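## Task

Every yellow sponge sits above a lot number printed on the shelf edge beneath it. Find the two yellow sponges with the smallest lot numbers anywhere in the storeroom and set them on the desk. All remaining yellow sponges must stay on the shelves they started on. The robot must not topple or finish leaning, and the sponges on the desk must stay put without the robot holding them.

## Robot and tools

Robot: a simulated Hello Robot Stretch 3 with a single arm. It has a two-wheeled base (0.33 m long, 0.34 m wide), a lift that slides up a mast, and a telescoping arm that reaches out to the robot's RIGHT side. The gripper cannot move forward on its own; the base must drive to shift it along x. Turning in place pivots about the point between the wheels, 0.05 m behind the front edge. With the arm in and the wrist folded, a turn sweeps a 0.28 m radius; an unfolded level wrist reaches past that circle. Loose objects may occasionally get nudged by something in the scene.

Frames: the base frame has its origin on the floor between the drive wheels, x forward, y left, z up. hand_pose is reported in this frame, at the point where the closed fingertips meet. The odometry frame is the base frame as it was when the scene began.

execute_actions: argument "actions" is a list holding one action or nothing (empty just returns state and images). One action may contain "base", "joints", or both, plus optional "contact_limits"; its motions start together. "base" holds exactly one command, both relative to where the base last measured itself: {"translate_m": d}, a straight drive of d metres, forward positive, range -1 to 1 (no sideways motion); or {"rotate_rad": d}, a turn in place of d radians, counter-clockwise (left) positive, range -3.2 to 3.2. "joints" is a single dictionary of absolute targets keyed by name: lift_m 0 to 1.1 (arm height on mast, metres); arm_m 0 to 0.52 (extension, metres); wrist_yaw_rad -1.345 to 4.42 (0 along the arm, positive toward the front, 3.0 folded over the base); wrist_pitch_rad -1.57 to 0.451 (0 level, negative tips fingertips down); wrist_roll_rad -2.911 to 2.911 (0 fingers side by side); gripper_m -0.089 to 0.179 (larger is wider; actual fingertip gap is 0.007 less near closed, 0.025 less fully open, zero below 0.007); head_pan_rad -3.953 to 1.73 (0 forward, positive left, -1.57 along the arm); head_tilt_rad -1.53 to 0.419 (negative looks down). Omitted joints or base may keep pushing toward earlier targets. "contact_limits" takes only arm_m, a motor effort percentage 1 to 100 at which the arm halts (contact_stop); smaller is gentler, too small stops instantly, values above the maximum are clipped. "cameras" lists head_camera, nav_camera, wrist_camera or all; null or omitted gives all, [] gives none. Unknown keys or out-of-range numbers reject the call with no motion. An action runs at most 15 s. If a result reports a stop, the rest of that reply's motion calls are skipped.

wait: "seconds" 0 to 10; no new command, returns state and images.

zoom_image: "camera" plus "region" [x0, y0, x1, y1] in pixels of that camera's latest full image, top-left origin, at most 504 by 504. Image sizes: head_camera 896x504 (sent sideways), nav_camera 672x504 fisheye, wrist_camera 644x364.

finished_scene: "scene" 1 or 2; ends that scene for good after the last command is held, reports success, and gives the next task. Replying without any tool call ends everything. Before ending, objects must rest stably on their own.

Result lines: base_status and joint_status describe how each motion of the last accepted action ended: done (for the base, wheels turned the commanded amount even if slipping), off_target (stopped short, may still push), contact_stop, time_out, torque_fault (old target dropped). After a contact stop the arm or lift goes slack until re-commanded; a slack lift may sink under load or be pushed up by closing fingers on a surface. on_its_own covers uncommanded joints; "held at" there is a target, not a position. joint_positions gives readings with done tolerances (lift/arm ±0.004, wrist yaw/roll ±0.02, pitch ±0.05, gripper ±0.004, head ±0.02). lidar_m: 12 distances in metres from the base origin, 30° sectors, first straight ahead then counter-clockwise (4th left, 7th behind, 10th right); "-" means nothing; scan plane 0.17 m high, range 0.15 to 12 m; misses clear objects, thin legs, tabletops, and sectors hidden by the mast or a low lift. wrist_depth_mm (45 to 1000) and head_depth_mm (280 to 4000): 7x7 median depths from top left. base_odometry counts wheel rotation (slip included); heading -3.142 to 3.142, left positive. turned_by_wheels and turned_by_imu give turning since the previous result. base_tilt in degrees, forward/right positive, with a constant bias up to about 4°. motor_effort: percent of maximum, positive toward higher joint values, bracket = peak in last action; readings are biased and noisy. Effort at rest outside its normal range suggests pushing or carrying. Camera calibration lines give intrinsics and base-to-camera transforms, with small errors, larger for the wrist camera.

Gripping: command gripper_m below the object's width to grasp; open to at least 0.02 above the contact value to let go. Neither reading nor done confirms a grasp; check images. Overly hard squeezing triggers a stall guard that can let things slip; send a new value to re-squeeze.

Speed: full base speed (0.30 m/s, 1.9 rad/s) only when stowed: lift_m under 0.30, arm_m under 0.03, wrist_yaw_rad over 2.54; otherwise 0.10 m/s and 0.63 rad/s.

Self-collision: fold or unfold the wrist (yaw 3.0) only with lift_m 0.32 to 0.95, wrist_pitch_rad -0.4, roll near 0; once folded lift may drop to 0.25. If yaw is below -0.4, keep pitch at -0.5 or lower.

Safety: pushing the arm into something rigid with the gripper above about 0.45 m can tip the robot, more so with a raised contact limit or a repeated push. Don't drive while the gripper grips, hooks or presses something fixed. If the base snags furniture (worst when reversing), undo the move in small steps; if leaning, free the gripper, then lower lift_m near 0.2. The base, wrist and head have no contact stop and will keep pushing. Sustained wrist strain switches that servo off for 10 s. Avoid drops, slips, slams and hard impacts.

Each tool is called after ">>>" as a command line: name --argument value for each argument, lists and objects as JSON in quotes; but a table of rows of numbers goes row by row, as --pt "numbers of a row", without its own name.

## Session

>>> execute_actions --actions '[]'

Scene clock: 0.00 s.
base_odometry: x=+0.000 y=+0.000 heading=+0.000 (m, m, rad; odometry frame)
turned_by_wheels: +0.000 (rad since the last result)
turned_by_imu: +0.000 (rad since the last result)
base_tilt: forward=+0.0 right=+3.5 (deg)
lidar_m: 0.72 0.89 1.89 1.91 1.29 0.90 1.29 2.00 2.43 1.18 0.77 0.71
head_depth_mm: 631 634 632 636 636 638 638 / 659 659 663 662 663 664 664 / 689 687 691 690 692 689 698 / 721 719 721 722 724 726 726 / 748 757 753 757 757 758 763 / 788 792 793 794 796 799 801 / 831 834 836 836 837 841 844
base_status: not commanded
joint_positions: lift_m=+0.520 arm_m=-0.002 wrist_yaw_rad=+2.977 wrist_pitch_rad=-0.597 wrist_roll_rad=-0.007 gripper_m=+0.037 head_pan_rad=-0.005 head_tilt_rad=-0.002
joint_status: not commanded
motor_effort: left_wheel=-1 right_wheel=+1 lift_m=+25 arm_m=+0 wrist_yaw_rad=+0 wrist_pitch_rad=+4 wrist_roll_rad=+1 gripper_m=+0 head_pan_rad=+0 head_tilt_rad=+2 (%)
hand_pose: x=+0.0113 y=+0.0523 z=+0.4952 quat_wxyz=(+0.262, +0.688, +0.153, +0.659) (m; base frame)
wrist_depth_mm: - - - - - - - / - - - - - - - / - - - - - - - / 852 858 887 900 891 929 951 / 771 759 - 787 799 808 814 / 660 682 - 694 703 711 712 / 606 621 - 624 625 635 639
pictures: head_camera (sideways: a quarter turn clockwise sets it upright), nav_camera (sideways: a quarter turn counterclockwise sets it upright), wrist_camera
Images, in order (width x height): head_camera 896x504, nav_camera 672x504, wrist_camera 644x364.

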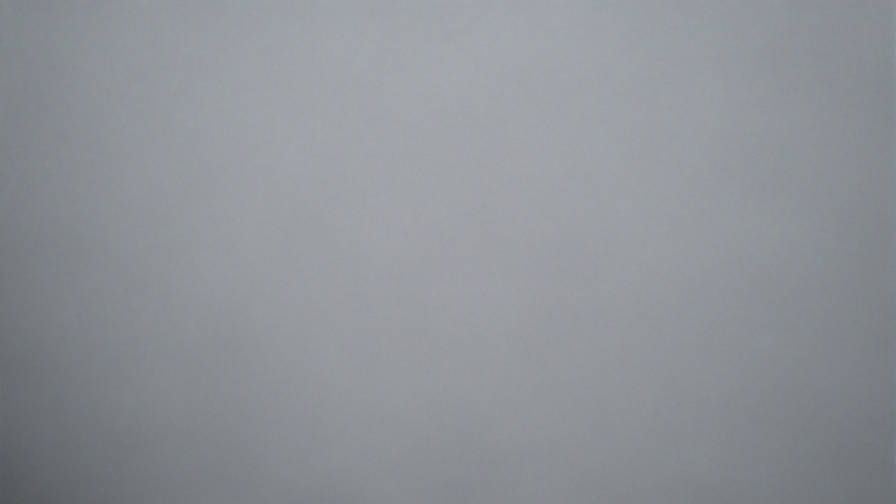

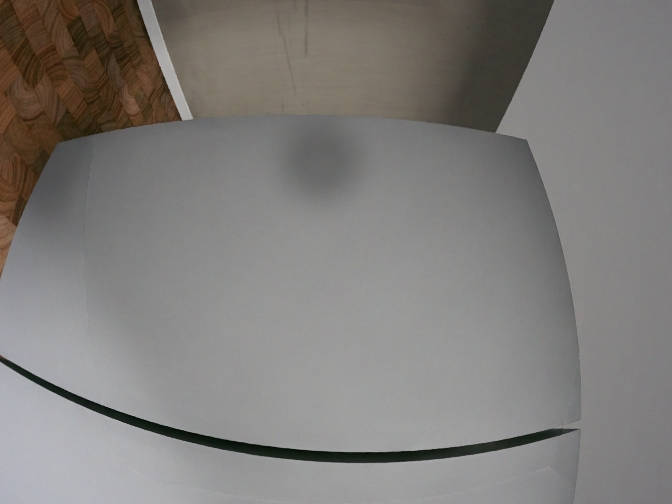

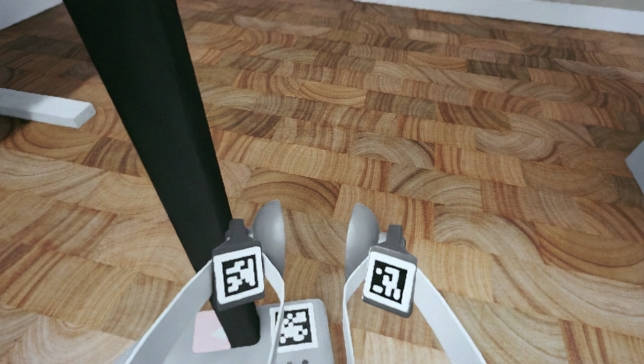

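>>> execute_actions --actions '[{"joints":{"head_pan_rad":1.5,"head_tilt_rad":-0.5}}]' --cameras '["nav_camera"]'

>>> execute_actions --actions '[{"joints":{"head_pan_rad":-1.3}}]' --cameras '["nav_camera"]'

>>> execute_actions --actions '[{"joints":{"head_pan_rad":-2.5}}]' --cameras '["nav_camera"]'

>>> execute_actions --actions '[{"joints":{"head_pan_rad":-3.7}}]' --cameras '["nav_camera"]'

Scene clock: 6.33 s.
base_odometry: x=+0.000 y=+0.000 heading=+0.000 (m, m, rad; odometry frame)
turned_by_wheels: +0.000 (rad since the last result)
turned_by_imu: +0.000 (rad since the last result)
base_tilt: forward=+0.1 right=+3.5 (deg)
lidar_m: 0.72 0.89 1.89 1.90 1.29 0.91 1.29 2.00 2.43 1.18 0.77 0.71
head_depth_mm: 1563 1685 1820 1985 2015 1617 1332 / 1604 1744 1898 2091 2031 1606 1315 / 1661 1790 1961 2174 1993 1581 1314 / 1705 1862 2069 2291 1992 1584 1307 / 1759 1918 2131 2373 1990 1568 1302 / 1825 2014 2228 2407 1989 1556 1305 / 1893 2098 2334 2478 1934 1560 1301
base_status: not commanded
joint_positions: lift_m=+0.520 arm_m=-0.002 wrist_yaw_rad=+2.977 wrist_pitch_rad=-0.597 wrist_roll_rad=-0.007 gripper_m=+0.037 head_pan_rad=+1.493 head_tilt_rad=-0.493
joint_status: all done
motor_effort: left_wheel=-1(1) right_wheel=+1(1) lift_m=+25(26) arm_m=+0(0) wrist_yaw_rad=+0(0) wrist_pitch_rad=+4(4) wrist_roll_rad=+1(1) gripper_m=+0(2) head_pan_rad=+3(34) head_tilt_rad=-2(21) (%)
hand_pose: x=+0.0113 y=+0.0523 z=+0.4952 quat_wxyz=(+0.262, +0.688, +0.153, +0.659) (m; base frame)
wrist_depth_mm: - - - - - - - / - - - - - - - / - - - - - - - / 863 869 888 882 919 922 938 / 753 757 - 778 805 804 803 / 671 678 - 692 705 704 706 / 607 616 - 625 630 630 634
pictures: nav_camera (sideways: a quarter turn counterclockwise sets it upright)
camera_calibration (this result's frames):
nav_camera: T_world_to_cam=[[-0.00608111, 0.477948, 0.878367, -1.1094], [0.999508, -0.0241248, 0.0200469, 0.02008], [0.0307718, 0.878057, -0.477566, 0.578361], [0, 0, 0, 1]] pos_world=[-0.0446137, 0.0228868, 1.25027]
Images, in order (width x height): nav_camera 672x504.

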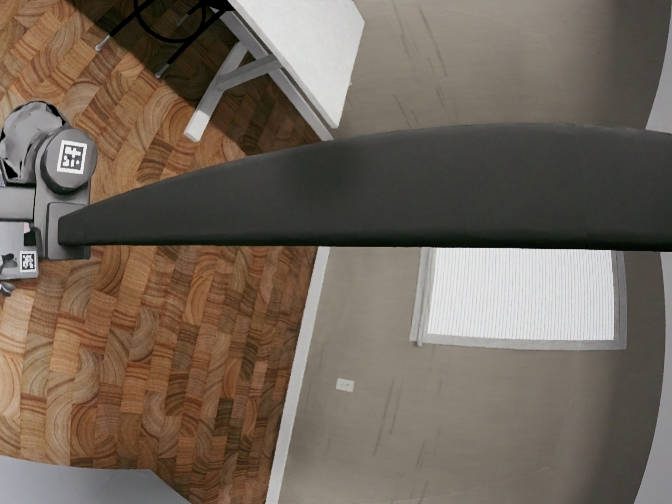

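Scene clock: 8.10 s.
base_odometry: x=+0.000 y=+0.000 heading=+0.000 (m, m, rad; odometry frame)
turned_by_wheels: +0.000 (rad since the last result)
turned_by_imu: +0.000 (rad since the last result)
base_tilt: forward=+0.1 right=+3.4 (deg)
lidar_m: 0.72 0.89 1.89 1.91 1.28 0.90 1.29 2.00 2.43 1.18 0.77 0.71
head_depth_mm: 1387 1594 1891 2296 2020 1592 1320 / 1189 1339 1531 1802 1956 1602 1328 / 1043 1157 1302 1477 1724 1588 1323 / 922 1009 1121 1249 1432 1536 1315 / 825 897 985 1092 1218 1374 1309 / 750 808 879 962 1063 1181 1270 / 686 740 796 862 942 1029 1150
base_status: not commanded
joint_positions: lift_m=+0.520 arm_m=-0.002 wrist_yaw_rad=+2.977 wrist_pitch_rad=-0.597 wrist_roll_rad=-0.007 gripper_m=+0.037 head_pan_rad=-1.293 head_tilt_rad=-0.494
joint_status: all done
motor_effort: left_wheel=-1(0) right_wheel=+1(1) lift_m=+25(26) arm_m=+0(0) wrist_yaw_rad=+0(0) wrist_pitch_rad=+5(5) wrist_roll_rad=+1(1) gripper_m=-1(1) head_pan_rad=-3(36) head_tilt_rad=-2(2) (%)
hand_pose: x=+0.0113 y=+0.0523 z=+0.4952 quat_wxyz=(+0.262, +0.688, +0.153, +0.659) (m; base frame)
wrist_depth_mm: - - - - - - - / - - - - - - - / - - - - - - - / 871 859 894 888 902 917 941 / 752 756 - 784 796 805 802 / 671 684 - 692 711 700 709 / 608 616 - 619 635 625 635
pictures: nav_camera (sideways: a quarter turn counterclockwise sets it upright)
camera_calibration (this result's frames):
nav_camera: T_world_to_cam=[[0.17238, -0.446105, 0.878223, -1.1103], [-0.945223, -0.325811, 0.0200305, 0.0319642], [0.277199, -0.833569, -0.477832, 0.577204], [0, 0, 0, 1]] pos_world=[0.0616065, -0.00375793, 1.25026]
Images, in order (width x height): nav_camera 672x504.

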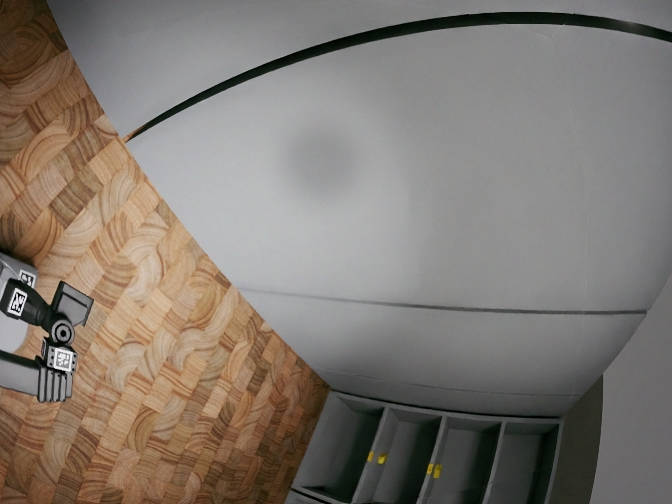

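Scene clock: 9.23 s.
base_odometry: x=+0.000 y=+0.000 heading=+0.000 (m, m, rad; odometry frame)
turned_by_wheels: +0.000 (rad since the last result)
turned_by_imu: +0.000 (rad since the last result)
base_tilt: forward=+0.0 right=+3.5 (deg)
lidar_m: 0.72 0.90 1.89 1.91 1.29 0.90 1.29 2.01 2.43 1.18 0.77 0.71
head_depth_mm: 1869 1978 2086 1267 2027 1618 1329 / 2121 2229 2344 2488 2008 1603 1321 / 2496 2592 2854 2698 2012 1582 1315 / 2859 3057 3367 2676 2000 1590 1318 / 2483 2714 2974 2669 1969 1575 1307 / 2593 2800 3047 2601 1954 1578 1296 / 2509 2695 2922 2616 1966 1567 1297
base_status: not commanded
joint_positions: lift_m=+0.520 arm_m=-0.002 wrist_yaw_rad=+2.977 wrist_pitch_rad=-0.597 wrist_roll_rad=-0.007 gripper_m=+0.037 head_pan_rad=-2.493 head_tilt_rad=-0.494
joint_status: all done
motor_effort: left_wheel=+0(1) right_wheel=+1(1) lift_m=+25(25) arm_m=+0(0) wrist_yaw_rad=+0(0) wrist_pitch_rad=+4(5) wrist_roll_rad=+1(1) gripper_m=-1(0) head_pan_rad=-2(30) head_tilt_rad=-2(2) (%)
hand_pose: x=+0.0113 y=+0.0523 z=+0.4952 quat_wxyz=(+0.262, +0.688, +0.153, +0.659) (m; base frame)
wrist_depth_mm: - - - - - - - / - - - - - - - / - - - - - - - / 864 858 881 883 900 928 935 / 753 758 - 778 811 800 809 / 674 683 - 702 713 704 721 / 608 613 - 620 623 629 638
pictures: nav_camera (sideways: a quarter turn counterclockwise sets it upright)
camera_calibration (this result's frames):
nav_camera: T_world_to_cam=[[-0.353341, -0.322325, 0.878212, -1.10708], [-0.646174, 0.762927, 0.0200293, 0.0301415], [-0.676468, -0.560401, -0.477851, 0.583047], [0, 0, 0, 1]] pos_world=[0.0227114, -0.0530953, 1.25026]
Images, in order (width x height): nav_camera 672x504.

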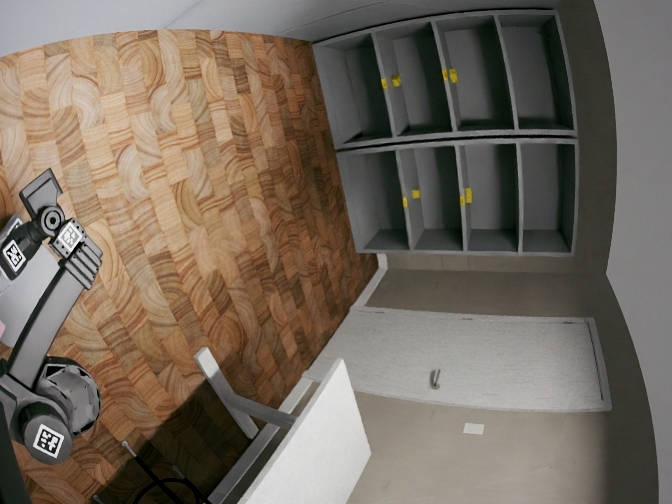

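Scene clock: 10.37 s.
base_odometry: x=+0.000 y=+0.000 heading=+0.000 (m, m, rad; odometry frame)
turned_by_wheels: +0.000 (rad since the last result)
turned_by_imu: +0.000 (rad since the last result)
base_tilt: forward=+0.0 right=+3.4 (deg)
lidar_m: 0.71 0.89 1.89 1.91 1.29 0.90 1.30 2.00 2.43 1.18 0.77 0.71
head_depth_mm: 1425 1570 1701 1194 1932 1646 - / 1415 1544 1650 1192 1683 1597 1327 / 1382 1520 1644 1180 1861 1596 1323 / 1370 1506 1604 1165 1331 1540 1320 / 1360 1470 1566 1160 1175 1483 1311 / 1340 1457 1556 1155 1783 1560 1304 / 1324 1436 1536 1141 1771 1556 1295
base_status: not commanded
joint_positions: lift_m=+0.520 arm_m=-0.002 wrist_yaw_rad=+2.977 wrist_pitch_rad=-0.597 wrist_roll_rad=-0.007 gripper_m=+0.037 head_pan_rad=-3.693 head_tilt_rad=-0.494
joint_status: all done
motor_effort: left_wheel=-1(1) right_wheel=+1(1) lift_m=+26(25) arm_m=+0(0) wrist_yaw_rad=+0(0) wrist_pitch_rad=+4(4) wrist_roll_rad=+1(1) gripper_m=+0(0) head_pan_rad=-2(29) head_tilt_rad=-2(2) (%)
hand_pose: x=+0.0113 y=+0.0523 z=+0.4952 quat_wxyz=(+0.262, +0.688, +0.153, +0.659) (m; base frame)
wrist_depth_mm: - - - - - - - / - - - - - - - / - - - - - - - / 849 869 882 906 895 928 934 / 746 765 - 789 819 803 815 / 671 677 - 693 709 713 720 / 599 611 - 622 624 637 637
pictures: nav_camera (sideways: a quarter turn counterclockwise sets it upright)
camera_calibration (this result's frames):
nav_camera: T_world_to_cam=[[-0.428468, 0.21254, 0.878204, -1.10661], [0.476933, 0.878712, 0.0200283, 0.0232918], [-0.767431, 0.427425, -0.477868, 0.583623], [0, 0, 0, 1]] pos_world=[-0.0373669, -0.0347223, 1.25026]
Images, in order (width x height): nav_camera 672x504.

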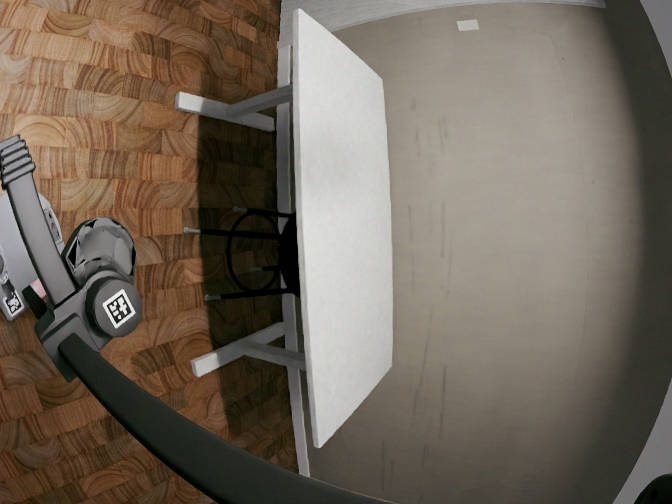

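>>> execute_actions --actions '[{"joints":{"head_pan_rad":-2.15,"head_tilt_rad":-0.2}}]' --cameras '["head_camera"]'

>>> zoom_image --camera "head_camera" --region '[350,0,700,504]'

Scene clock: 19.53 s.
base_odometry: x=+0.000 y=+0.000 heading=+0.000 (m, m, rad; odometry frame)
turned_by_wheels: +0.000 (rad since the last result)
turned_by_imu: +0.000 (rad since the last result)
base_tilt: forward=+0.1 right=+3.4 (deg)
lidar_m: 0.72 0.89 1.89 1.91 1.29 0.90 1.29 2.01 2.43 1.18 0.77 0.71
head_depth_mm: 2827 2870 3036 3151 3111 2240 1700 / 2705 2836 2803 2855 2886 2235 1688 / 2725 2798 2888 3109 3058 2219 1693 / 2582 2753 2917 2993 2987 2187 1671 / 2571 2636 2612 2631 2759 2184 1648 / 2551 2632 2788 2844 2954 2165 1650 / 2475 2632 2684 2812 2944 2163 1638
base_status: not commanded
joint_positions: lift_m=+0.520 arm_m=-0.002 wrist_yaw_rad=+2.977 wrist_pitch_rad=-0.597 wrist_roll_rad=-0.007 gripper_m=+0.037 head_pan_rad=-2.157 head_tilt_rad=-0.211
joint_status: all done
motor_effort: left_wheel=-1(1) right_wheel=+1(1) lift_m=+25(25) arm_m=+0(1) wrist_yaw_rad=+0(0) wrist_pitch_rad=+5(5) wrist_roll_rad=+1(1) gripper_m=+0(0) head_pan_rad=+3(31) head_tilt_rad=+4(17) (%)
hand_pose: x=+0.0113 y=+0.0523 z=+0.4952 quat_wxyz=(+0.262, +0.688, +0.153, +0.659) (m; base frame)
wrist_depth_mm: - - - - - - - / - - - - - - - / - - - - - - - / 862 875 881 906 913 922 951 / 745 756 - 787 809 796 798 / 668 678 - 691 706 717 713 / 612 621 - 618 624 634 641
pictures: head_camera (sideways: a quarter turn clockwise sets it upright)
camera_calibration (this result's frames):
head_camera: T_world_to_cam=[[0.120189, 0.21333, -0.969559, 1.28307], [0.839376, -0.543331, -0.0154966, 0.0220284], [-0.530097, -0.811962, -0.244367, 0.285426], [0, 0, 0, 1]] pos_world=[-0.0213987, -0.029995, 1.31411]
Images, in order (width x height): head_camera 896x504.

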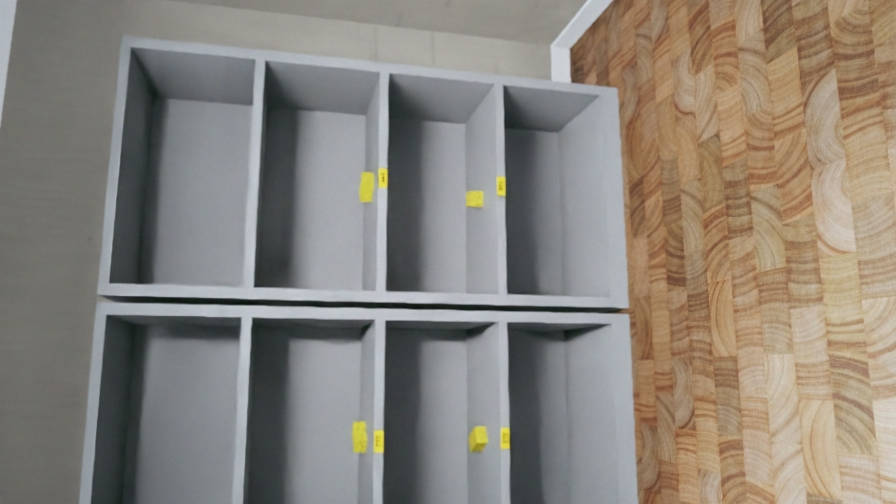

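Region (350, 0, 700, 504) of head_camera's 896x504 image, scaled by 1.000; it fills the left 350 columns of this view, and the rest is white.

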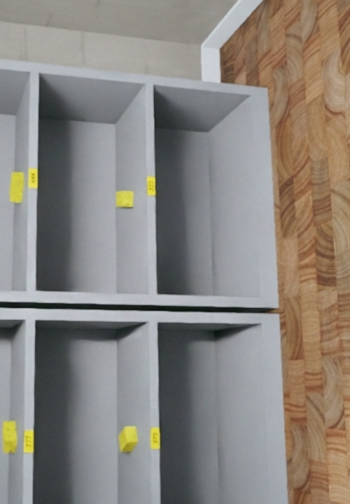

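>>> zoom_image --camera "head_camera" --region '[350,150,530,230]'

>>> zoom_image --camera "head_camera" --region '[350,400,530,480]'

>>> execute_actions --actions '[{"base":{"rotate_rad":1.16},"joints":{"lift_m":0.27,"wrist_pitch_rad":-0.4,"wrist_yaw_rad":3.0,"head_pan_rad":-0.8,"head_tilt_rad":-0.6}}]' --cameras '["nav_camera"]'

Region (350, 150, 530, 230) of head_camera's 896x504 image, scaled by 2.800, with more detail than that image has.

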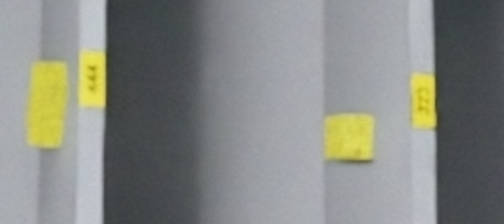

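Region (350, 400, 530, 480) of head_camera's 896x504 image, scaled by 2.800, with more detail than that image has.

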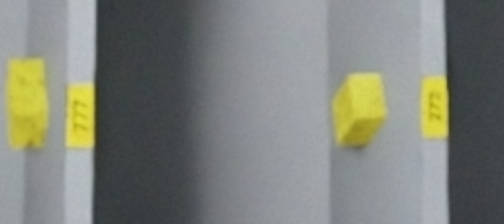

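Scene clock: 27.90 s.
base_odometry: x=+0.000 y=+0.000 heading=+1.160 (m, m, rad; odometry frame)
turned_by_wheels: +1.160 (rad since the last result)
turned_by_imu: +1.148 (rad since the last result)
base_tilt: forward=+0.1 right=+3.4 (deg)
lidar_m: 1.89 1.95 1.29 0.91 1.65 2.18 2.43 1.03 0.74 0.71 0.73 0.99
head_depth_mm: 646 696 758 828 911 1016 1149 / 697 758 824 909 1014 1149 1219 / 756 826 910 1012 1153 1320 1247 / 827 913 1009 1144 1310 1425 1252 / 915 1030 1170 2012 1670 1474 1235 / 1972 2156 2368 2220 1758 1458 1236 / 1815 1972 2185 2191 1744 1448 1229
base_status: done
joint_positions: lift_m=+0.271 arm_m=-0.002 wrist_yaw_rad=+2.998 wrist_pitch_rad=-0.422 wrist_roll_rad=-0.007 gripper_m=+0.037 head_pan_rad=-0.807 head_tilt_rad=-0.593
joint_status: all done
motor_effort: left_wheel=-4(10) right_wheel=+4(8) lift_m=+11(20) arm_m=+0(1) wrist_yaw_rad=+1(3) wrist_pitch_rad=+7(7) wrist_roll_rad=+1(1) gripper_m=+0(1) head_pan_rad=+3(31) head_tilt_rad=-3(18) (%)
hand_pose: x=+0.0108 y=+0.0782 z=+0.2826 quat_wxyz=(+0.197, +0.698, +0.099, +0.682) (m; base frame)
wrist_depth_mm: - - - - - - - / - - - - - - - / 817 - 857 868 889 908 932 / 663 663 679 689 705 711 732 / 545 554 - 562 593 587 585 / 481 - - - 496 496 506 / - - - - 424 433 439
pictures: nav_camera (sideways: a quarter turn counterclockwise sets it upright)
camera_calibration (this result's frames):
nav_camera: T_world_to_cam=[[0.419035, -0.374878, 0.826968, -1.04497], [-0.682548, -0.730695, 0.0146201, 0.0374078], [0.59878, -0.570571, -0.562059, 0.68483], [0, 0, 0, 1]] pos_world=[0.053349, 0.0263422, 1.24852]
Images, in order (width x height): nav_camera 672x504.

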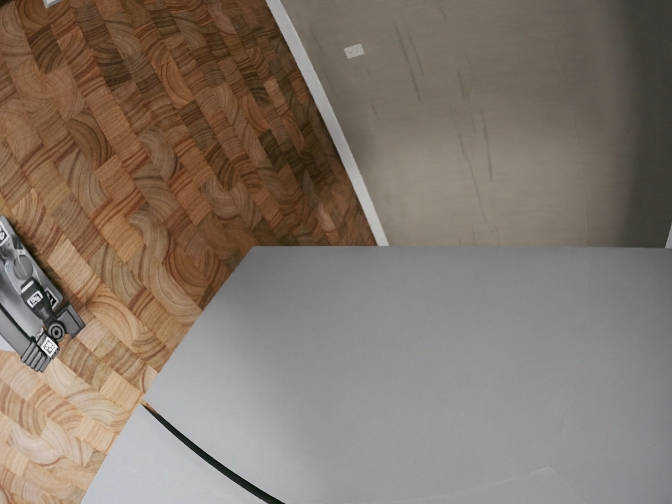

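>>> execute_actions --actions '[{"base":{"translate_m":1.0}}]' --cameras '[]'

>>> execute_actions --actions '[{"base":{"translate_m":0.35},"joints":{"head_pan_rad":-1.9,"head_tilt_rad":-0.5}}]' --cameras '["nav_camera"]'

Scene clock: 38.63 s.
base_odometry: x=+0.400 y=+0.917 heading=+1.160 (m, m, rad; odometry frame)
turned_by_wheels: +0.000 (rad since the last result)
turned_by_imu: +0.004 (rad since the last result)
base_tilt: forward=+0.0 right=+3.4 (deg)
lidar_m: 0.89 0.92 1.24 1.62 1.25 1.39 2.91 1.00 0.72 0.70 1.28 0.93
head_depth_mm: 1481 1743 2093 2258 1797 1483 1254 / 1314 1497 1758 2048 1797 1472 1252 / 1180 1329 1516 1780 1789 1465 1244 / 1065 1180 1344 1534 1711 1471 1239 / 967 1074 1195 1350 1554 1457 1238 / 895 982 1075 1204 1363 1432 1228 / 829 898 986 1090 1217 1352 1232
base_status: done
joint_positions: lift_m=+0.271 arm_m=-0.002 wrist_yaw_rad=+2.999 wrist_pitch_rad=-0.421 wrist_roll_rad=-0.007 gripper_m=+0.037 head_pan_rad=-0.807 head_tilt_rad=-0.593
joint_status: not commanded
motor_effort: left_wheel=-4(11) right_wheel=+4(12) lift_m=+12(11) arm_m=+0(0) wrist_yaw_rad=+1(2) wrist_pitch_rad=+7(7) wrist_roll_rad=+1(1) gripper_m=+0(0) head_pan_rad=+3(2) head_tilt_rad=-2(3) (%)
hand_pose: x=+0.0106 y=+0.0783 z=+0.2827 quat_wxyz=(+0.197, +0.698, +0.099, +0.682) (m; base frame)
wrist_depth_mm: - - - - - - 949 / - - - - - - 958 / 828 - 850 868 894 905 892 / 654 658 680 691 700 718 733 / 543 551 - 571 597 589 595 / 478 - - - 499 498 504 / - - - - 424 432 435
pictures: none
No camera images: the call's "cameras" was empty. Leave "cameras" out to get every camera's image.

Scene clock: 41.57 s.
base_odometry: x=+0.539 y=+1.238 heading=+1.160 (m, m, rad; odometry frame)
turned_by_wheels: +0.000 (rad since the last result)
turned_by_imu: +0.001 (rad since the last result)
base_tilt: forward=+0.0 right=+3.4 (deg)
lidar_m: 0.54 0.55 0.75 1.62 1.67 1.49 2.87 0.99 0.84 2.16 0.78 0.56
head_depth_mm: 730 760 815 891 1027 1214 1314 / 868 908 957 1002 1067 1176 1276 / 1937 1157 1201 1279 1370 1445 1309 / 1941 2135 2366 2517 1942 1574 1302 / 1905 2061 2280 2458 1945 1551 1296 / 1835 1998 2197 2368 1945 1560 1296 / 1783 1945 2111 2330 1931 1545 1290
base_status: done
joint_positions: lift_m=+0.271 arm_m=-0.002 wrist_yaw_rad=+2.999 wrist_pitch_rad=-0.421 wrist_roll_rad=-0.007 gripper_m=+0.037 head_pan_rad=-1.893 head_tilt_rad=-0.507
joint_status: all done
motor_effort: left_wheel=-4(11) right_wheel=+4(11) lift_m=+11(11) arm_m=+0(0) wrist_yaw_rad=+1(1) wrist_pitch_rad=+7(7) wrist_roll_rad=+1(1) gripper_m=+0(1) head_pan_rad=-3(29) head_tilt_rad=+3(11) (%)
hand_pose: x=+0.0106 y=+0.0783 z=+0.2827 quat_wxyz=(+0.197, +0.698, +0.099, +0.682) (m; base frame)
wrist_depth_mm: - - - - - 790 569 / - - - - - 795 576 / 829 - 854 880 896 789 579 / 657 660 680 691 702 719 574 / 543 548 - 571 601 586 558 / 480 - - - 505 496 503 / - - - - 424 431 437
pictures: nav_camera (sideways: a quarter turn counterclockwise sets it upright)
camera_calibration (this result's frames):
nav_camera: T_world_to_cam=[[-0.113372, -0.476658, 0.871748, -1.10011], [-0.964157, 0.26463, 0.0193053, 0.0330241], [-0.239892, -0.838313, -0.489575, 0.595638], [0, 0, 0, 1]] pos_world=[0.0500071, -0.0337867, 1.24999]
Images, in order (width x height): nav_camera 672x504.

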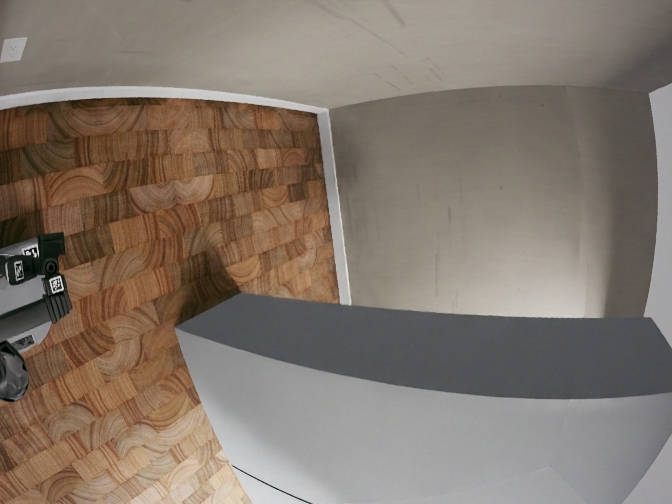

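>>> execute_actions --actions '[{"base":{"rotate_rad":-1.58},"joints":{"head_pan_rad":-1.2}}]' --cameras '[]'

>>> execute_actions --actions '[{"base":{"translate_m":1.0}}]' --cameras '[]'

>>> execute_actions --actions '[{"base":{"translate_m":0.7},"joints":{"head_pan_rad":-1.9}}]' --cameras '["nav_camera","head_camera"]'

Scene clock: 49.43 s.
base_odometry: x=+0.539 y=+1.238 heading=-0.420 (m, m, rad; odometry frame)
turned_by_wheels: -1.580 (rad since the last result)
turned_by_imu: -1.559 (rad since the last result)
base_tilt: forward=+0.0 right=+3.4 (deg)
lidar_m: 2.16 0.78 0.56 0.54 0.55 0.74 1.62 1.39 1.50 2.95 0.99 0.84
head_depth_mm: 3613 3841 3789 2647 1991 1586 1311 / 3093 3585 3766 2622 1971 1583 1307 / 2129 2389 2853 2629 1962 1570 1305 / 1599 1769 1997 2254 1945 1571 1303 / 1282 1389 1523 1684 1817 1546 1291 / 1073 1152 1242 1345 1457 1506 1290 / 924 981 1045 1114 1197 1285 1274
base_status: done
joint_positions: lift_m=+0.271 arm_m=-0.002 wrist_yaw_rad=+2.999 wrist_pitch_rad=-0.421 wrist_roll_rad=-0.007 gripper_m=+0.037 head_pan_rad=-1.207 head_tilt_rad=-0.507
joint_status: all done
motor_effort: left_wheel=+3(16) right_wheel=-2(7) lift_m=+11(11) arm_m=+0(1) wrist_yaw_rad=+1(1) wrist_pitch_rad=+7(7) wrist_roll_rad=+1(1) gripper_m=+0(0) head_pan_rad=+3(28) head_tilt_rad=+2(3) (%)
hand_pose: x=+0.0106 y=+0.0783 z=+0.2827 quat_wxyz=(+0.197, +0.698, +0.099, +0.682) (m; base frame)
wrist_depth_mm: 491 - 529 551 572 604 628 / 536 - 584 601 638 661 709 / 579 - 640 666 697 725 786 / 614 631 675 689 699 713 724 / 548 552 - 569 598 595 598 / 479 - - - 499 496 505 / - - - - 423 431 436
pictures: none
No camera images: the call's "cameras" was empty. Leave "cameras" out to get every camera's image.

Scene clock: 54.37 s.
base_odometry: x=+1.453 y=+0.830 heading=-0.420 (m, m, rad; odometry frame)
turned_by_wheels: +0.000 (rad since the last result)
turned_by_imu: +0.004 (rad since the last result)
base_tilt: forward=+0.0 right=+3.5 (deg)
lidar_m: 1.15 0.81 0.59 0.56 0.58 0.78 2.04 2.29 0.49 0.47 0.48 1.21
head_depth_mm: 356 384 417 458 507 567 643 / 368 399 435 479 532 599 686 / 3184 423 463 507 559 634 729 / 2694 2983 3295 2607 1958 1567 1270 / 2198 2389 2620 2556 1950 1560 1294 / 1837 1973 2130 2271 1946 1554 1301 / 1576 1677 1787 1902 1874 1546 1282
base_status: done
joint_positions: lift_m=+0.271 arm_m=-0.002 wrist_yaw_rad=+2.999 wrist_pitch_rad=-0.421 wrist_roll_rad=-0.007 gripper_m=+0.037 head_pan_rad=-1.207 head_tilt_rad=-0.507
joint_status: not commanded
motor_effort: left_wheel=+2(14) right_wheel=-2(6) lift_m=+11(11) arm_m=+0(0) wrist_yaw_rad=+1(1) wrist_pitch_rad=+7(7) wrist_roll_rad=+1(1) gripper_m=+0(1) head_pan_rad=+2(2) head_tilt_rad=+3(2) (%)
hand_pose: x=+0.0106 y=+0.0783 z=+0.2828 quat_wxyz=(+0.197, +0.698, +0.099, +0.682) (m; base frame)
wrist_depth_mm: 512 - 551 578 592 626 657 / 559 - 600 625 660 687 727 / 601 - 664 682 712 761 791 / 624 648 670 683 709 710 726 / 544 552 - 567 597 594 593 / 480 - - - 499 496 502 / - - - - 426 429 437
pictures: none
No camera images: the call's "cameras" was empty. Leave "cameras" out to get every camera's image.

Scene clock: 58.50 s.
base_odometry: x=+2.092 y=+0.544 heading=-0.420 (m, m, rad; odometry frame)
turned_by_wheels: +0.000 (rad since the last result)
turned_by_imu: +0.003 (rad since the last result)
base_tilt: forward=+0.0 right=+3.4 (deg)
lidar_m: 0.45 0.47 0.60 0.57 0.59 0.80 2.11 0.73 1.42 1.90 0.65 0.47
head_depth_mm: 1291 1417 1078 1537 1165 1416 1218 / 1267 1364 1529 1538 1685 1480 1286 / 1265 1352 1502 1609 1789 1569 1312 / 2062 2167 2383 2437 1913 1568 1310 / 2825 3156 3339 2564 1961 1555 1291 / 3683 - 3787 2591 1944 1562 1306 / 3573 3851 3727 2571 1924 1540 1285
base_status: done
joint_positions: lift_m=+0.271 arm_m=-0.002 wrist_yaw_rad=+2.999 wrist_pitch_rad=-0.421 wrist_roll_rad=-0.007 gripper_m=+0.037 head_pan_rad=-1.893 head_tilt_rad=-0.507
joint_status: all done
motor_effort: left_wheel=+1(15) right_wheel=-1(6) lift_m=+11(11) arm_m=+0(0) wrist_yaw_rad=+1(1) wrist_pitch_rad=+7(7) wrist_roll_rad=+1(1) gripper_m=+1(0) head_pan_rad=-2(25) head_tilt_rad=+2(3) (%)
hand_pose: x=+0.0106 y=+0.0783 z=+0.2828 quat_wxyz=(+0.197, +0.698, +0.099, +0.682) (m; base frame)
wrist_depth_mm: 530 - 564 584 613 621 476 / 574 - 620 647 675 668 482 / 617 - 674 697 733 671 487 / 642 658 682 688 701 651 491 / 543 552 - 573 589 581 486 / 481 - - - 500 496 470 / - - - - 424 430 438
pictures: head_camera (sideways: a quarter turn clockwise sets it upright), nav_camera (sideways: a quarter turn counterclockwise sets it upright)
camera_calibration (this result's frames):
head_camera: T_world_to_cam=[[0.146314, 0.495214, -0.856362, 1.13519], [0.953457, -0.301316, -0.0113404, 0.0159165], [-0.263652, -0.814845, -0.516252, 0.637617], [0, 0, 0, 1]] pos_world=[-0.0131616, -0.0378072, 1.30149]
nav_camera: T_world_to_cam=[[-0.113264, -0.476319, 0.871947, -1.10037], [-0.964152, 0.264646, 0.0193275, 0.0329953], [-0.239964, -0.8385, -0.489218, 0.595174], [0, 0, 0, 1]] pos_world=[0.0500001, -0.0338072, 1.25]
Images, in order (width x height): head_camera 896x504, nav_camera 672x504.

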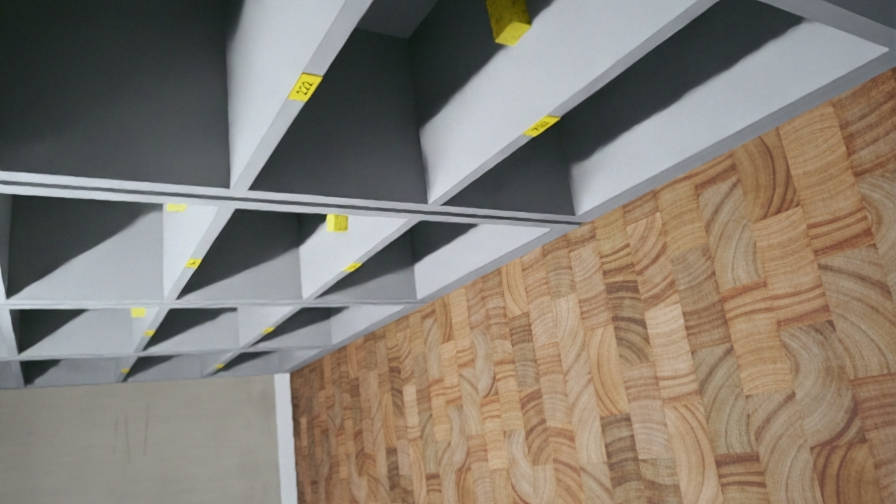

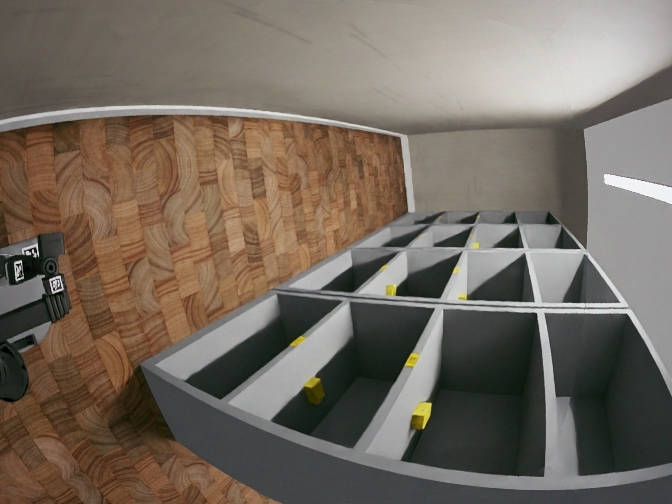

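>>> execute_actions --actions '[{"base":{"rotate_rad":-1.61},"joints":{"head_pan_rad":-1.57,"head_tilt_rad":-0.8}}]' --cameras '[]'

>>> execute_actions --actions '[{"base":{"translate_m":0.9}}]' --cameras '["head_camera"]'

>>> execute_actions --actions '[{"base":{"translate_m":0.92}}]' --cameras '["head_camera"]'

Scene clock: 66.73 s.
base_odometry: x=+2.092 y=+0.544 heading=-2.030 (m, m, rad; odometry frame)
turned_by_wheels: -1.610 (rad since the last result)
turned_by_imu: -1.588 (rad since the last result)
base_tilt: forward=+0.1 right=+3.4 (deg)
lidar_m: 2.20 0.68 0.48 0.45 0.46 0.60 0.57 0.59 0.77 1.85 0.72 1.37
head_depth_mm: 1639 1659 1650 1655 1490 1322 1161 / 2415 2397 2116 1815 1523 1316 1158 / 3015 2812 2186 1788 1520 1319 1159 / 3036 2818 2184 1778 1515 1312 1150 / 3017 2791 2175 1767 1509 1309 1152 / 3043 2749 2164 1770 1505 1301 1143 / 2947 2764 2145 1775 1462 1300 1148
base_status: done
joint_positions: lift_m=+0.271 arm_m=-0.001 wrist_yaw_rad=+2.999 wrist_pitch_rad=-0.421 wrist_roll_rad=-0.007 gripper_m=+0.037 head_pan_rad=-1.577 head_tilt_rad=-0.790
joint_status: all done
motor_effort: left_wheel=+3(14) right_wheel=-2(8) lift_m=+11(11) arm_m=-1(0) wrist_yaw_rad=+1(1) wrist_pitch_rad=+7(7) wrist_roll_rad=+1(1) gripper_m=+0(0) head_pan_rad=+3(16) head_tilt_rad=-3(19) (%)
hand_pose: x=+0.0106 y=+0.0783 z=+0.2828 quat_wxyz=(+0.197, +0.698, +0.099, +0.682) (m; base frame)
wrist_depth_mm: 413 - 449 475 494 521 552 / 449 - 490 523 544 583 612 / 486 - 546 577 601 645 681 / 526 541 580 614 644 688 713 / 547 550 - 568 596 589 595 / 479 - - - 504 500 503 / - - - - 426 432 435
pictures: none
No camera images: the call's "cameras" was empty. Leave "cameras" out to get every camera's image.

Scene clock: 71.43 s.
base_odometry: x=+1.693 y=-0.263 heading=-2.030 (m, m, rad; odometry frame)
turned_by_wheels: +0.000 (rad since the last result)
turned_by_imu: +0.004 (rad since the last result)
base_tilt: forward=+0.0 right=+3.4 (deg)
lidar_m: 2.38 0.75 0.53 0.50 0.51 0.68 1.47 1.51 0.66 0.97 0.67 0.71
head_depth_mm: 818 643 1051 1047 949 1248 1155 / 816 638 1136 1046 947 1257 1155 / 817 635 1133 1044 940 1252 1157 / 816 630 1133 1003 938 1252 1148 / 813 626 1129 1037 937 1253 1151 / 811 624 1136 1030 934 1257 1151 / 812 624 1123 1030 935 1249 1144
base_status: done
joint_positions: lift_m=+0.271 arm_m=-0.001 wrist_yaw_rad=+2.999 wrist_pitch_rad=-0.421 wrist_roll_rad=-0.007 gripper_m=+0.037 head_pan_rad=-1.577 head_tilt_rad=-0.790
joint_status: not commanded
motor_effort: left_wheel=+3(15) right_wheel=-2(4) lift_m=+11(11) arm_m=-1(1) wrist_yaw_rad=+1(1) wrist_pitch_rad=+7(7) wrist_roll_rad=+1(1) gripper_m=+0(1) head_pan_rad=+3(2) head_tilt_rad=-3(3) (%)
hand_pose: x=+0.0106 y=+0.0783 z=+0.2828 quat_wxyz=(+0.197, +0.698, +0.099, +0.682) (m; base frame)
wrist_depth_mm: 451 - 499 510 547 570 608 / 492 - 543 570 599 637 671 / 532 - 596 624 663 696 752 / 577 599 630 668 699 718 728 / 539 545 - 568 595 582 596 / 484 - - - 500 500 508 / - - - - 424 433 438
pictures: head_camera (sideways: a quarter turn clockwise sets it upright)
camera_calibration (this result's frames):
head_camera: T_world_to_cam=[[-0.0135972, 0.735165, -0.677752, 0.903351], [0.9999, 0.0125722, -0.00642305, 0.009228], [0.00379884, -0.677772, -0.735263, 0.920882], [0, 0, 0, 1]] pos_world=[-0.00044228, -0.0400809, 1.2894]
Images, in order (width x height): head_camera 896x504.

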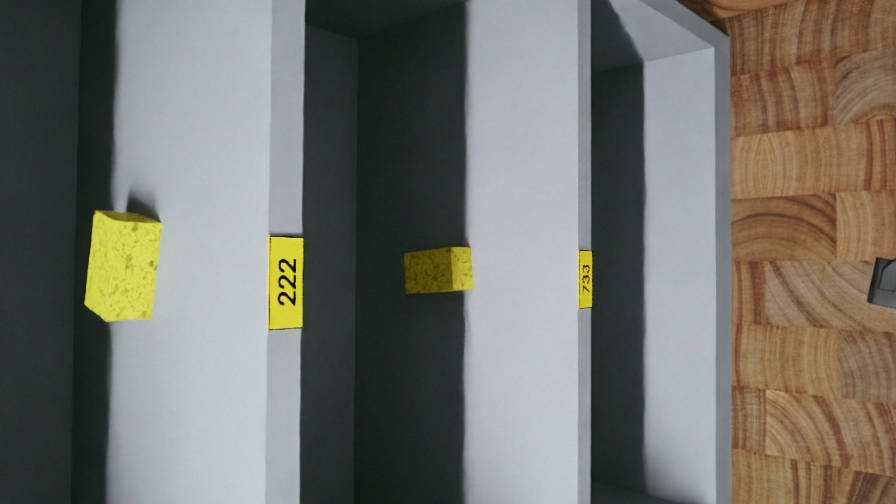

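Scene clock: 76.20 s.
base_odometry: x=+1.285 y=-1.088 heading=-2.030 (m, m, rad; odometry frame)
turned_by_wheels: +0.000 (rad since the last result)
turned_by_imu: +0.004 (rad since the last result)
base_tilt: forward=+0.0 right=+3.4 (deg)
lidar_m: 1.55 0.82 0.57 0.55 0.56 0.74 1.81 1.38 0.61 0.92 0.67 0.65
head_depth_mm: 791 643 553 1023 906 1190 1156 / 790 636 548 1042 905 1243 1154 / 790 635 545 1040 906 1233 1156 / 787 605 544 1037 900 1236 1155 / 789 603 540 1033 901 1231 1148 / 783 625 538 1031 894 1230 1143 / 781 625 536 1033 888 1220 1145
base_status: done
joint_positions: lift_m=+0.271 arm_m=-0.001 wrist_yaw_rad=+2.999 wrist_pitch_rad=-0.421 wrist_roll_rad=-0.007 gripper_m=+0.037 head_pan_rad=-1.577 head_tilt_rad=-0.790
joint_status: not commanded
motor_effort: left_wheel=+2(14) right_wheel=-1(2) lift_m=+11(11) arm_m=-1(0) wrist_yaw_rad=+1(1) wrist_pitch_rad=+7(7) wrist_roll_rad=+1(1) gripper_m=+0(1) head_pan_rad=+2(1) head_tilt_rad=-3(3) (%)
hand_pose: x=+0.0106 y=+0.0783 z=+0.2828 quat_wxyz=(+0.197, +0.698, +0.099, +0.682) (m; base frame)
wrist_depth_mm: 491 - 538 564 591 623 653 / 533 - 591 613 649 690 729 / 583 - 649 681 708 751 808 / 616 632 677 682 692 711 728 / 545 553 - 567 603 593 598 / 481 - - - 503 499 502 / - - - - 423 430 438
pictures: head_camera (sideways: a quarter turn clockwise sets it upright)
camera_calibration (this result's frames):
head_camera: T_world_to_cam=[[-0.0136029, 0.735165, -0.677752, 0.903351], [0.9999, 0.0125798, -0.00642305, 0.009228], [0.00380401, -0.677772, -0.735263, 0.920881], [0, 0, 0, 1]] pos_world=[-0.000441975, -0.040081, 1.2894]
Images, in order (width x height): head_camera 896x504.

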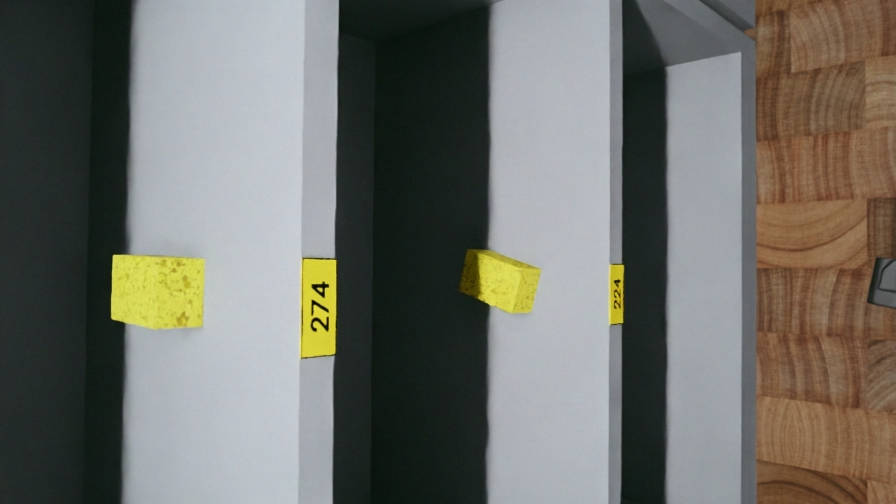

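>>> execute_actions --actions '[{"base":{"rotate_rad":0.1}}]' --cameras '[]'

>>> execute_actions --actions '[{"base":{"translate_m":0.92},"joints":{"head_pan_rad":-1.62}}]' --cameras '["head_camera"]'

>>> execute_actions --actions '[{"base":{"translate_m":0.4},"joints":{"head_pan_rad":-0.95,"head_tilt_rad":-0.65}}]' --cameras '["head_camera","nav_camera"]'

Scene clock: 83.33 s.
base_odometry: x=+1.285 y=-1.088 heading=-1.930 (m, m, rad; odometry frame)
turned_by_wheels: +0.100 (rad since the last result)
turned_by_imu: +0.099 (rad since the last result)
base_tilt: forward=+0.1 right=+3.4 (deg)
lidar_m: 1.78 0.74 0.56 0.54 0.57 0.82 2.39 0.65 0.61 0.92 0.65 0.70
head_depth_mm: 774 643 532 1050 888 1200 1162 / 776 639 531 1042 884 1237 1157 / 785 608 528 1042 905 1230 1153 / 792 606 541 1036 895 1228 1162 / 791 629 541 1039 903 1232 1148 / 791 624 537 1029 910 1248 1146 / 795 622 1065 1032 909 1225 1147
base_status: done
joint_positions: lift_m=+0.271 arm_m=-0.001 wrist_yaw_rad=+2.999 wrist_pitch_rad=-0.421 wrist_roll_rad=-0.007 gripper_m=+0.037 head_pan_rad=-1.577 head_tilt_rad=-0.791
joint_status: not commanded
motor_effort: left_wheel=-4(12) right_wheel=+4(8) lift_m=+11(11) arm_m=-1(0) wrist_yaw_rad=+1(1) wrist_pitch_rad=+7(7) wrist_roll_rad=+1(1) gripper_m=+0(1) head_pan_rad=+1(2) head_tilt_rad=-3(3) (%)
hand_pose: x=+0.0106 y=+0.0783 z=+0.2828 quat_wxyz=(+0.197, +0.698, +0.099, +0.682) (m; base frame)
wrist_depth_mm: 524 - 540 557 566 578 597 / 573 - 601 607 625 638 650 / 620 - 656 666 688 703 722 / 650 657 689 686 705 721 732 / 542 546 - 567 598 585 596 / 477 - - - 500 496 505 / - - - - 425 434 435
pictures: none
No camera images: the call's "cameras" was empty. Leave "cameras" out to get every camera's image.

Scene clock: 88.10 s.
base_odometry: x=+0.962 y=-1.949 heading=-1.930 (m, m, rad; odometry frame)
turned_by_wheels: +0.000 (rad since the last result)
turned_by_imu: +0.004 (rad since the last result)
base_tilt: forward=+0.1 right=+3.4 (deg)
lidar_m: 1.46 0.67 0.51 0.50 0.52 0.75 2.31 0.70 0.64 0.97 0.70 1.47
head_depth_mm: 813 642 1114 1051 930 1242 1163 / 810 639 1119 1042 926 1260 1159 / 816 633 1129 1043 946 1264 1148 / 819 582 1145 1000 942 1256 1154 / 823 605 1150 1031 940 1261 1151 / 823 625 1147 1032 938 1256 1144 / 819 623 1144 1030 1249 1251 1150
base_status: done
joint_positions: lift_m=+0.271 arm_m=-0.001 wrist_yaw_rad=+2.999 wrist_pitch_rad=-0.421 wrist_roll_rad=-0.007 gripper_m=+0.037 head_pan_rad=-1.613 head_tilt_rad=-0.791
joint_status: all done
motor_effort: left_wheel=-5(10) right_wheel=+4(10) lift_m=+11(11) arm_m=+0(0) wrist_yaw_rad=+1(1) wrist_pitch_rad=+7(7) wrist_roll_rad=+1(1) gripper_m=+0(0) head_pan_rad=-2(7) head_tilt_rad=-3(3) (%)
hand_pose: x=+0.0106 y=+0.0783 z=+0.2828 quat_wxyz=(+0.197, +0.698, +0.099, +0.682) (m; base frame)
wrist_depth_mm: 479 - 497 508 516 531 540 / 526 - 551 551 572 583 588 / 581 - 596 614 635 644 661 / 610 612 638 652 666 685 694 / 542 547 - 568 597 586 591 / 476 - - - 499 495 506 / - - - - 425 433 438
pictures: head_camera (sideways: a quarter turn clockwise sets it upright)
camera_calibration (this result's frames):
head_camera: T_world_to_cam=[[0.0132057, 0.73525, -0.677667, 0.903078], [0.999694, -0.0238734, -0.00642092, 0.00922649], [-0.0208992, -0.677375, -0.735341, 0.921133], [0, 0, 0, 1]] pos_world=[-0.00189849, -0.0398145, 1.28939]
Images, in order (width x height): head_camera 896x504.

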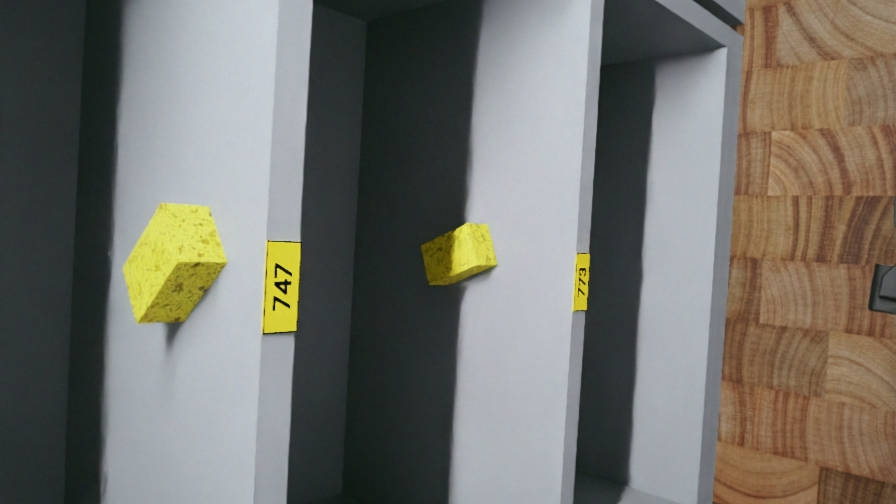

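Scene clock: 91.10 s.
base_odometry: x=+0.821 y=-2.323 heading=-1.930 (m, m, rad; odometry frame)
turned_by_wheels: +0.000 (rad since the last result)
turned_by_imu: +0.002 (rad since the last result)
base_tilt: forward=+0.0 right=+3.5 (deg)
lidar_m: 1.06 0.64 0.48 0.47 0.50 0.71 1.80 0.94 1.02 0.55 1.05 1.09
head_depth_mm: 894 922 638 1149 731 814 1119 / 955 927 663 1222 986 922 1104 / 1034 913 723 1200 987 1333 1193 / 1118 846 1393 1174 1071 1325 1208 / 1176 898 1441 1204 1535 1371 1208 / 1096 946 1338 1245 1577 1396 1202 / 999 1018 1205 1344 1530 1383 1195
base_status: done
joint_positions: lift_m=+0.271 arm_m=-0.001 wrist_yaw_rad=+2.999 wrist_pitch_rad=-0.421 wrist_roll_rad=-0.007 gripper_m=+0.037 head_pan_rad=-0.957 head_tilt_rad=-0.655
joint_status: all done
motor_effort: left_wheel=-4(11) right_wheel=+4(11) lift_m=+11(11) arm_m=+0(1) wrist_yaw_rad=+1(1) wrist_pitch_rad=+7(7) wrist_roll_rad=+1(1) gripper_m=+0(0) head_pan_rad=+2(27) head_tilt_rad=+2(14) (%)
hand_pose: x=+0.0106 y=+0.0783 z=+0.2828 quat_wxyz=(+0.197, +0.698, +0.099, +0.682) (m; base frame)
wrist_depth_mm: 458 - 478 486 497 508 518 / 503 - 520 537 542 560 570 / 557 - 572 584 602 617 640 / 598 606 630 639 646 670 685 / 549 549 - 576 597 586 599 / 484 - - - 499 496 502 / - - - - 422 435 435
pictures: head_camera (sideways: a quarter turn clockwise sets it upright), nav_camera (sideways: a quarter turn counterclockwise sets it upright)
camera_calibration (this result's frames):
head_camera: T_world_to_cam=[[-0.381449, 0.510205, -0.770836, 1.02691], [0.80725, 0.590142, -0.00886197, 0.0135797], [0.450382, -0.625638, -0.636972, 0.790315], [0, 0, 0, 1]] pos_world=[0.0248072, -0.0374963, 1.29511]
nav_camera: T_world_to_cam=[[0.387343, -0.474522, 0.790439, -0.997154], [-0.783632, -0.621125, 0.0111292, 0.0425703], [0.485681, -0.623725, -0.612439, 0.751062], [0, 0, 0, 1]] pos_world=[0.0548239, 0.0217256, 1.2477]
Images, in order (width x height): head_camera 896x504, nav_camera 672x504.

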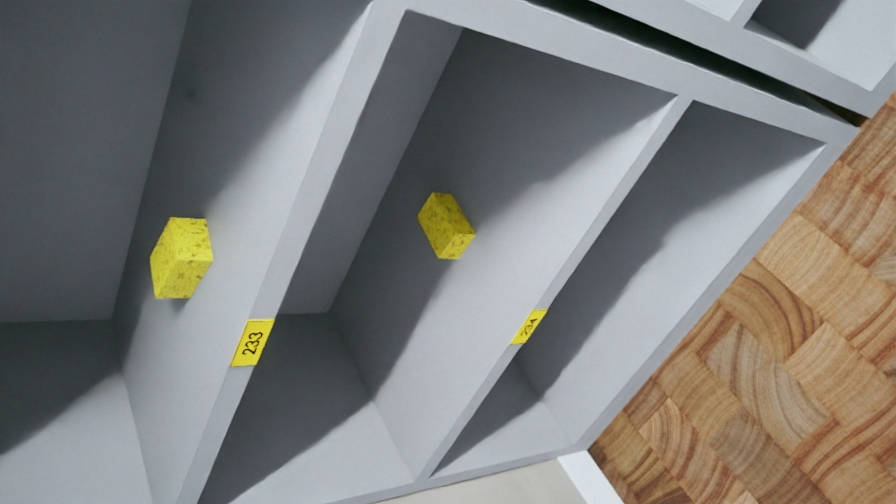

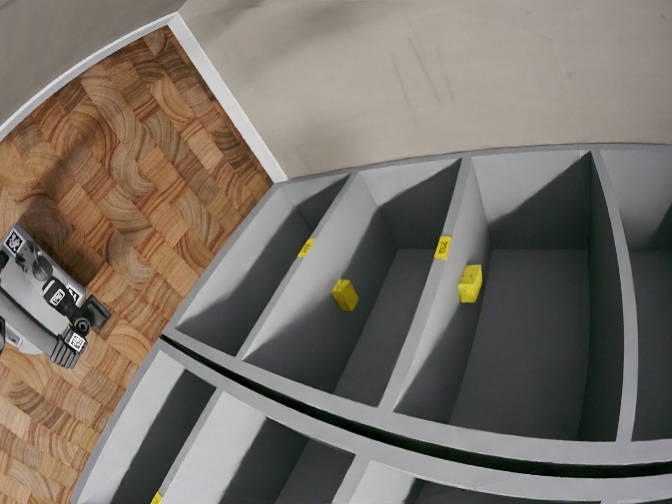

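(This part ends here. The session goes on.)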